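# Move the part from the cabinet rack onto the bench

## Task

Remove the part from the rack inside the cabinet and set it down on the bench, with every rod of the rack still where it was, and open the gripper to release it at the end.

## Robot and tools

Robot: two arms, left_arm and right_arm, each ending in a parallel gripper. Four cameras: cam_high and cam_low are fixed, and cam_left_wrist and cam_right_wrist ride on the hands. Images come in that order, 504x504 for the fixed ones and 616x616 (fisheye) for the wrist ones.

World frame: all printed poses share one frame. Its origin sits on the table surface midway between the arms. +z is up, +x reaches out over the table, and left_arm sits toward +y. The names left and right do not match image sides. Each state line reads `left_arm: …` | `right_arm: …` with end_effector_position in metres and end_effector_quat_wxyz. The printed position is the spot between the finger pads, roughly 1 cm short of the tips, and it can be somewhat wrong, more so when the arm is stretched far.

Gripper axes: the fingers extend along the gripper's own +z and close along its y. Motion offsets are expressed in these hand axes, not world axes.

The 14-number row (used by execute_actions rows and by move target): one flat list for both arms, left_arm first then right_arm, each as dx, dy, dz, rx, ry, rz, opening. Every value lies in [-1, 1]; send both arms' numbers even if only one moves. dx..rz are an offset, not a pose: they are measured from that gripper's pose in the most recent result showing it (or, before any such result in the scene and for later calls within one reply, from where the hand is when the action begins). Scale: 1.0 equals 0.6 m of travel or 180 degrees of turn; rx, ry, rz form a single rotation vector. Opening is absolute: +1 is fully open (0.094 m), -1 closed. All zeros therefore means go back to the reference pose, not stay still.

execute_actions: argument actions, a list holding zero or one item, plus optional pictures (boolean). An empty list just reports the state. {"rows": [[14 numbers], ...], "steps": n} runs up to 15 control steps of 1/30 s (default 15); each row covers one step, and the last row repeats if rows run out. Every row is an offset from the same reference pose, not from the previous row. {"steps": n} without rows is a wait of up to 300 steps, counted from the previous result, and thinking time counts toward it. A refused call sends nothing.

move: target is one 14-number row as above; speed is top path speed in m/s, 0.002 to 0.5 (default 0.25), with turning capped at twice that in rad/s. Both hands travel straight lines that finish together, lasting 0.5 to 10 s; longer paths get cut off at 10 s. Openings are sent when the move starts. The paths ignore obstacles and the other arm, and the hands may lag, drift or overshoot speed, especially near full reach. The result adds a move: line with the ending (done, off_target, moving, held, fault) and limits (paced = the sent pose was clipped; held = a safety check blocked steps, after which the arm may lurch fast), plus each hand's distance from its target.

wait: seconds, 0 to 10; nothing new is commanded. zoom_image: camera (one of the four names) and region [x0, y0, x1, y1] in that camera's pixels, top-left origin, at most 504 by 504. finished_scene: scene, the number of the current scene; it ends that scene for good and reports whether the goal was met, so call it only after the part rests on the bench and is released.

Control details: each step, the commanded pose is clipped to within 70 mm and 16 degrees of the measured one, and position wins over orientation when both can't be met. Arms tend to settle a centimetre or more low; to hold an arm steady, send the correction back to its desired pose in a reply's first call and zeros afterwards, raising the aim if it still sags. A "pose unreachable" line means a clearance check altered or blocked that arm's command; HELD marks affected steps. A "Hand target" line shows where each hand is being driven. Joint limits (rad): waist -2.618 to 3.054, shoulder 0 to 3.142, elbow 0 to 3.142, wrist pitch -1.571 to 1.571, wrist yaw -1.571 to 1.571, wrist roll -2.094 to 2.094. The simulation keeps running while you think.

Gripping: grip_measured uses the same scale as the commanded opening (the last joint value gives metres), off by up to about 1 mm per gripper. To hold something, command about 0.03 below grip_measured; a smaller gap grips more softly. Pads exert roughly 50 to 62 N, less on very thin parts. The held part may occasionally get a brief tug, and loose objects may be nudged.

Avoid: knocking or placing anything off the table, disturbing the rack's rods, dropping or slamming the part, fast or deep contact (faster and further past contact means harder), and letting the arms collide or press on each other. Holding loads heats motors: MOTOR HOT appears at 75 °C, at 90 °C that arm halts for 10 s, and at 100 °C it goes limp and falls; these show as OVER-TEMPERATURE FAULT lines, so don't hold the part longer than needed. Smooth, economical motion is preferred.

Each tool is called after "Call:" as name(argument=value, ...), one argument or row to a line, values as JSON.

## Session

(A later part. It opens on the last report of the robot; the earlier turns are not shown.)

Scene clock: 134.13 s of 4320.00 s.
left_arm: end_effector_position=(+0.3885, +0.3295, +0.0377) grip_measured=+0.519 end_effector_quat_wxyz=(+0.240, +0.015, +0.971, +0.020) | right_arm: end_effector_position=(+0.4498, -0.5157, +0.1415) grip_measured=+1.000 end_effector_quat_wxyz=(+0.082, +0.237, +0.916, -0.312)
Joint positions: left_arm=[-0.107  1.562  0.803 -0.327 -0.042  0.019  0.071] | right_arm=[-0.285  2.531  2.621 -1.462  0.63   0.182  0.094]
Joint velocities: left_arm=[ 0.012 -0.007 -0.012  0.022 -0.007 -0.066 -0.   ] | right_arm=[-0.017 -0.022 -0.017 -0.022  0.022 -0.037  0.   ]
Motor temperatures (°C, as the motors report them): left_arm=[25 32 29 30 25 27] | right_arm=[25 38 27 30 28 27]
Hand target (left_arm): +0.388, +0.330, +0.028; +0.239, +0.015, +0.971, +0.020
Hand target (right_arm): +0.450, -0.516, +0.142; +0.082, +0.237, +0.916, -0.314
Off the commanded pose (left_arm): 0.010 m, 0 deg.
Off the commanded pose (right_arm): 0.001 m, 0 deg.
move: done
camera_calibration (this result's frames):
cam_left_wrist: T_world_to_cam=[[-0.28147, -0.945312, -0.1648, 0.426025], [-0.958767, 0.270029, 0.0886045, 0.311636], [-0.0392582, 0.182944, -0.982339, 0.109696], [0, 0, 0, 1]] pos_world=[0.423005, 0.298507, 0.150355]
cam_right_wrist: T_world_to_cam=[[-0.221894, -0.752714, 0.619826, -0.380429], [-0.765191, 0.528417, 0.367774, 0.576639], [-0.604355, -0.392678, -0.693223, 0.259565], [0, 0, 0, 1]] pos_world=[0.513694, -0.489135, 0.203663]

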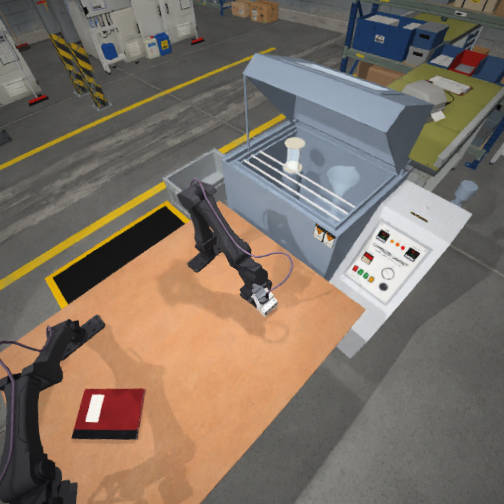

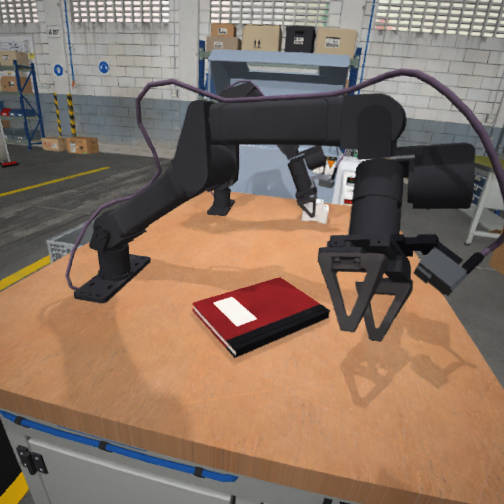

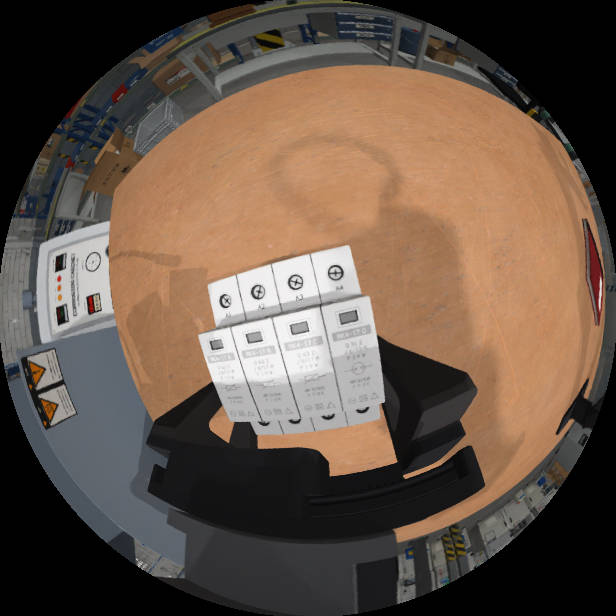

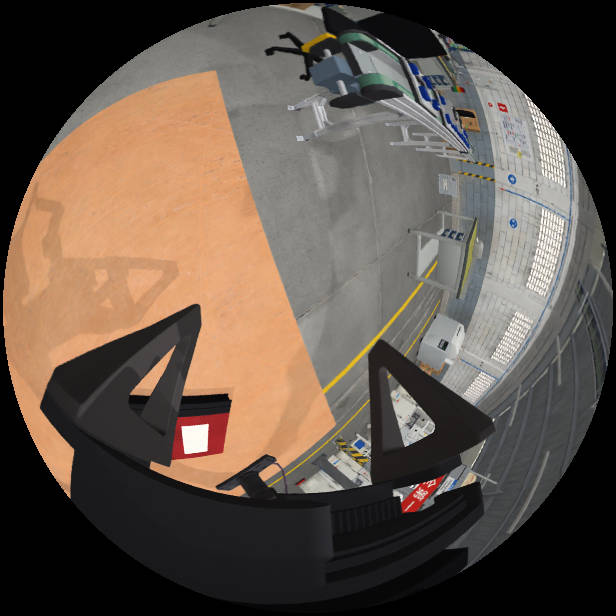

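Contact. Release and lift.

Call:
execute_actions(
  actions=[
    {"rows":[[0,0,0,0,0,0,1,0,0,0,0,0,0,1]],"steps":15},
  ],
  pictures=false,
)

Call:
move(
  target=[-0.1,0,-0.18,0,0,0,1,0,0,0,0,0,0,1],
)

Scene clock: 137.00 s of 4320.00 s.
left_arm: end_effector_position=(+0.3883, +0.3295, +0.0376) grip_measured=+1.000 end_effector_quat_wxyz=(+0.239, +0.015, +0.971, +0.020) | right_arm: end_effector_position=(+0.4501, -0.5151, +0.1411) grip_measured=+1.000 end_effector_quat_wxyz=(+0.082, +0.237, +0.917, -0.310)
Joint positions: left_arm=[-0.107  1.562  0.803 -0.328 -0.042  0.019  0.094] | right_arm=[-0.285  2.531  2.621 -1.462  0.626  0.182  0.094]
Joint velocities: left_arm=[-0.017 -0.002 -0.002 -0.022  0.051  0.022  0.   ] | right_arm=[-0.007 -0.007 -0.007 -0.081 -0.007 -0.022  0.   ]
Motor temperatures (°C, as the motors report them): left_arm=[25 31 29 30 25 27] | right_arm=[25 39 27 30 28 27]
Hand target (left_arm): +0.388, +0.330, +0.038; +0.240, +0.015, +0.971, +0.020
Hand target (right_arm): +0.450, -0.516, +0.142; +0.082, +0.237, +0.916, -0.312
Off the commanded pose (left_arm): 0.000 m, 0 deg.
Off the commanded pose (right_arm): 0.001 m, 0 deg.
Steps of this call (steps 1 to 71: nothing new was sent; steps 72 to 86: all 15 steps of this action). Readings (end_effector_position):
72: left_arm (+0.3885, +0.3295, +0.0377) | right_arm (+0.4499, -0.5156, +0.1415)
73: left_arm (+0.3886, +0.3295, +0.0377) | right_arm (+0.4499, -0.5155, +0.1414)
75: left_arm (+0.3883, +0.3295, +0.0376) | right_arm (+0.4500, -0.5153, +0.1413)
79: left_arm (+0.3883, +0.3295, +0.0376) | right_arm (+0.4501, -0.5151, +0.1411)
86: the state above

Scene clock: 138.50 s of 4320.00 s.
left_arm: end_effector_position=(+0.3908, +0.3242, +0.1550) grip_measured=+1.000 end_effector_quat_wxyz=(+0.238, +0.017, +0.971, +0.017) | right_arm: end_effector_position=(+0.4504, -0.5144, +0.1405) grip_measured=+1.000 end_effector_quat_wxyz=(+0.082, +0.237, +0.918, -0.307)
Joint positions: left_arm=[-0.122  1.449  1.187 -0.83  -0.042  0.009  0.094] | right_arm=[-0.285  2.531  2.621 -1.462  0.62   0.182  0.094]
Joint velocities: left_arm=[-0.002  0.007 -0.007  0.022 -0.066  0.095  0.   ] | right_arm=[-0.007 -0.012 -0.032 -0.022 -0.066  0.095  0.   ]
Motor temperatures (°C, as the motors report them): left_arm=[25 31 29 30 25 27] | right_arm=[25 39 27 30 28 27]
Hand target (left_arm): +0.390, +0.323, +0.161; +0.240, +0.015, +0.971, +0.020
Hand target (right_arm): +0.450, -0.515, +0.141; +0.082, +0.237, +0.917, -0.309
Off the commanded pose (left_arm): 0.006 m, 0 deg.
Off the commanded pose (right_arm): 0.001 m, 0 deg.
move: done
camera_calibration (this result's frames):
cam_left_wrist: T_world_to_cam=[[-0.287606, -0.944426, -0.15919, 0.442224], [-0.956808, 0.275964, 0.0914412, 0.30176], [-0.0424287, 0.178614, -0.983004, 0.228813], [0, 0, 0, 1]] pos_world=[0.425621, 0.293504, 0.267728]
cam_right_wrist: T_world_to_cam=[[-0.221955, -0.758938, 0.612168, -0.380769], [-0.767138, 0.523451, 0.370808, 0.574635], [-0.60186, -0.387315, -0.698392, 0.262088], [0, 0, 0, 1]] pos_world=[0.514051, -0.488263, 0.203055]

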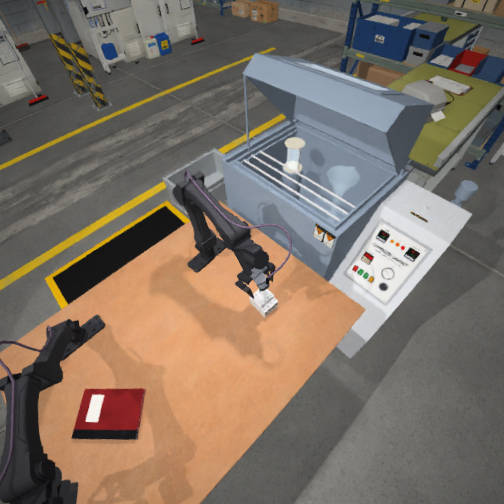

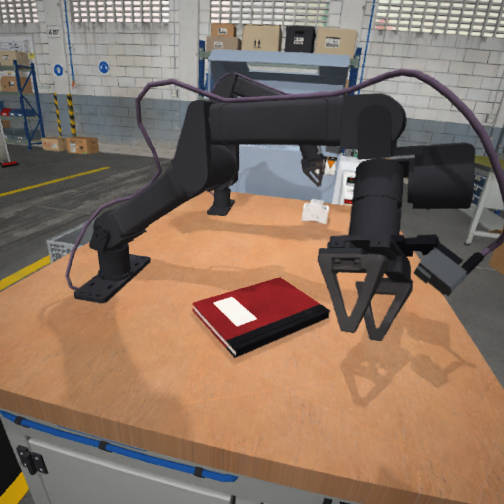

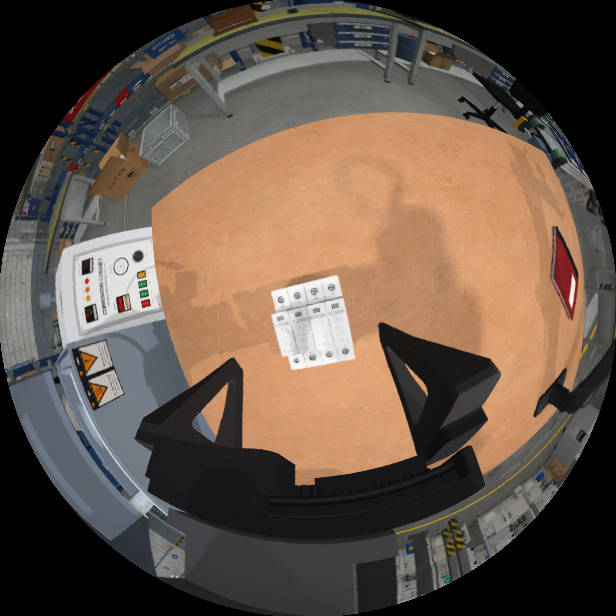

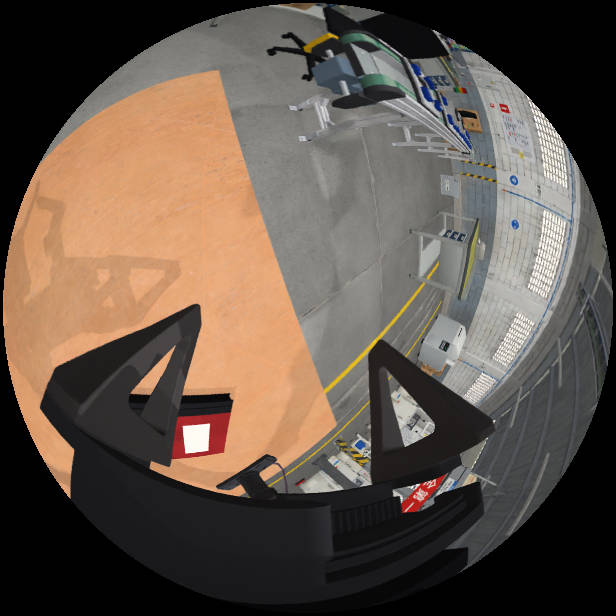

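Call:
finished_scene(
  scene=1,
)

The scene is finished: the task was done.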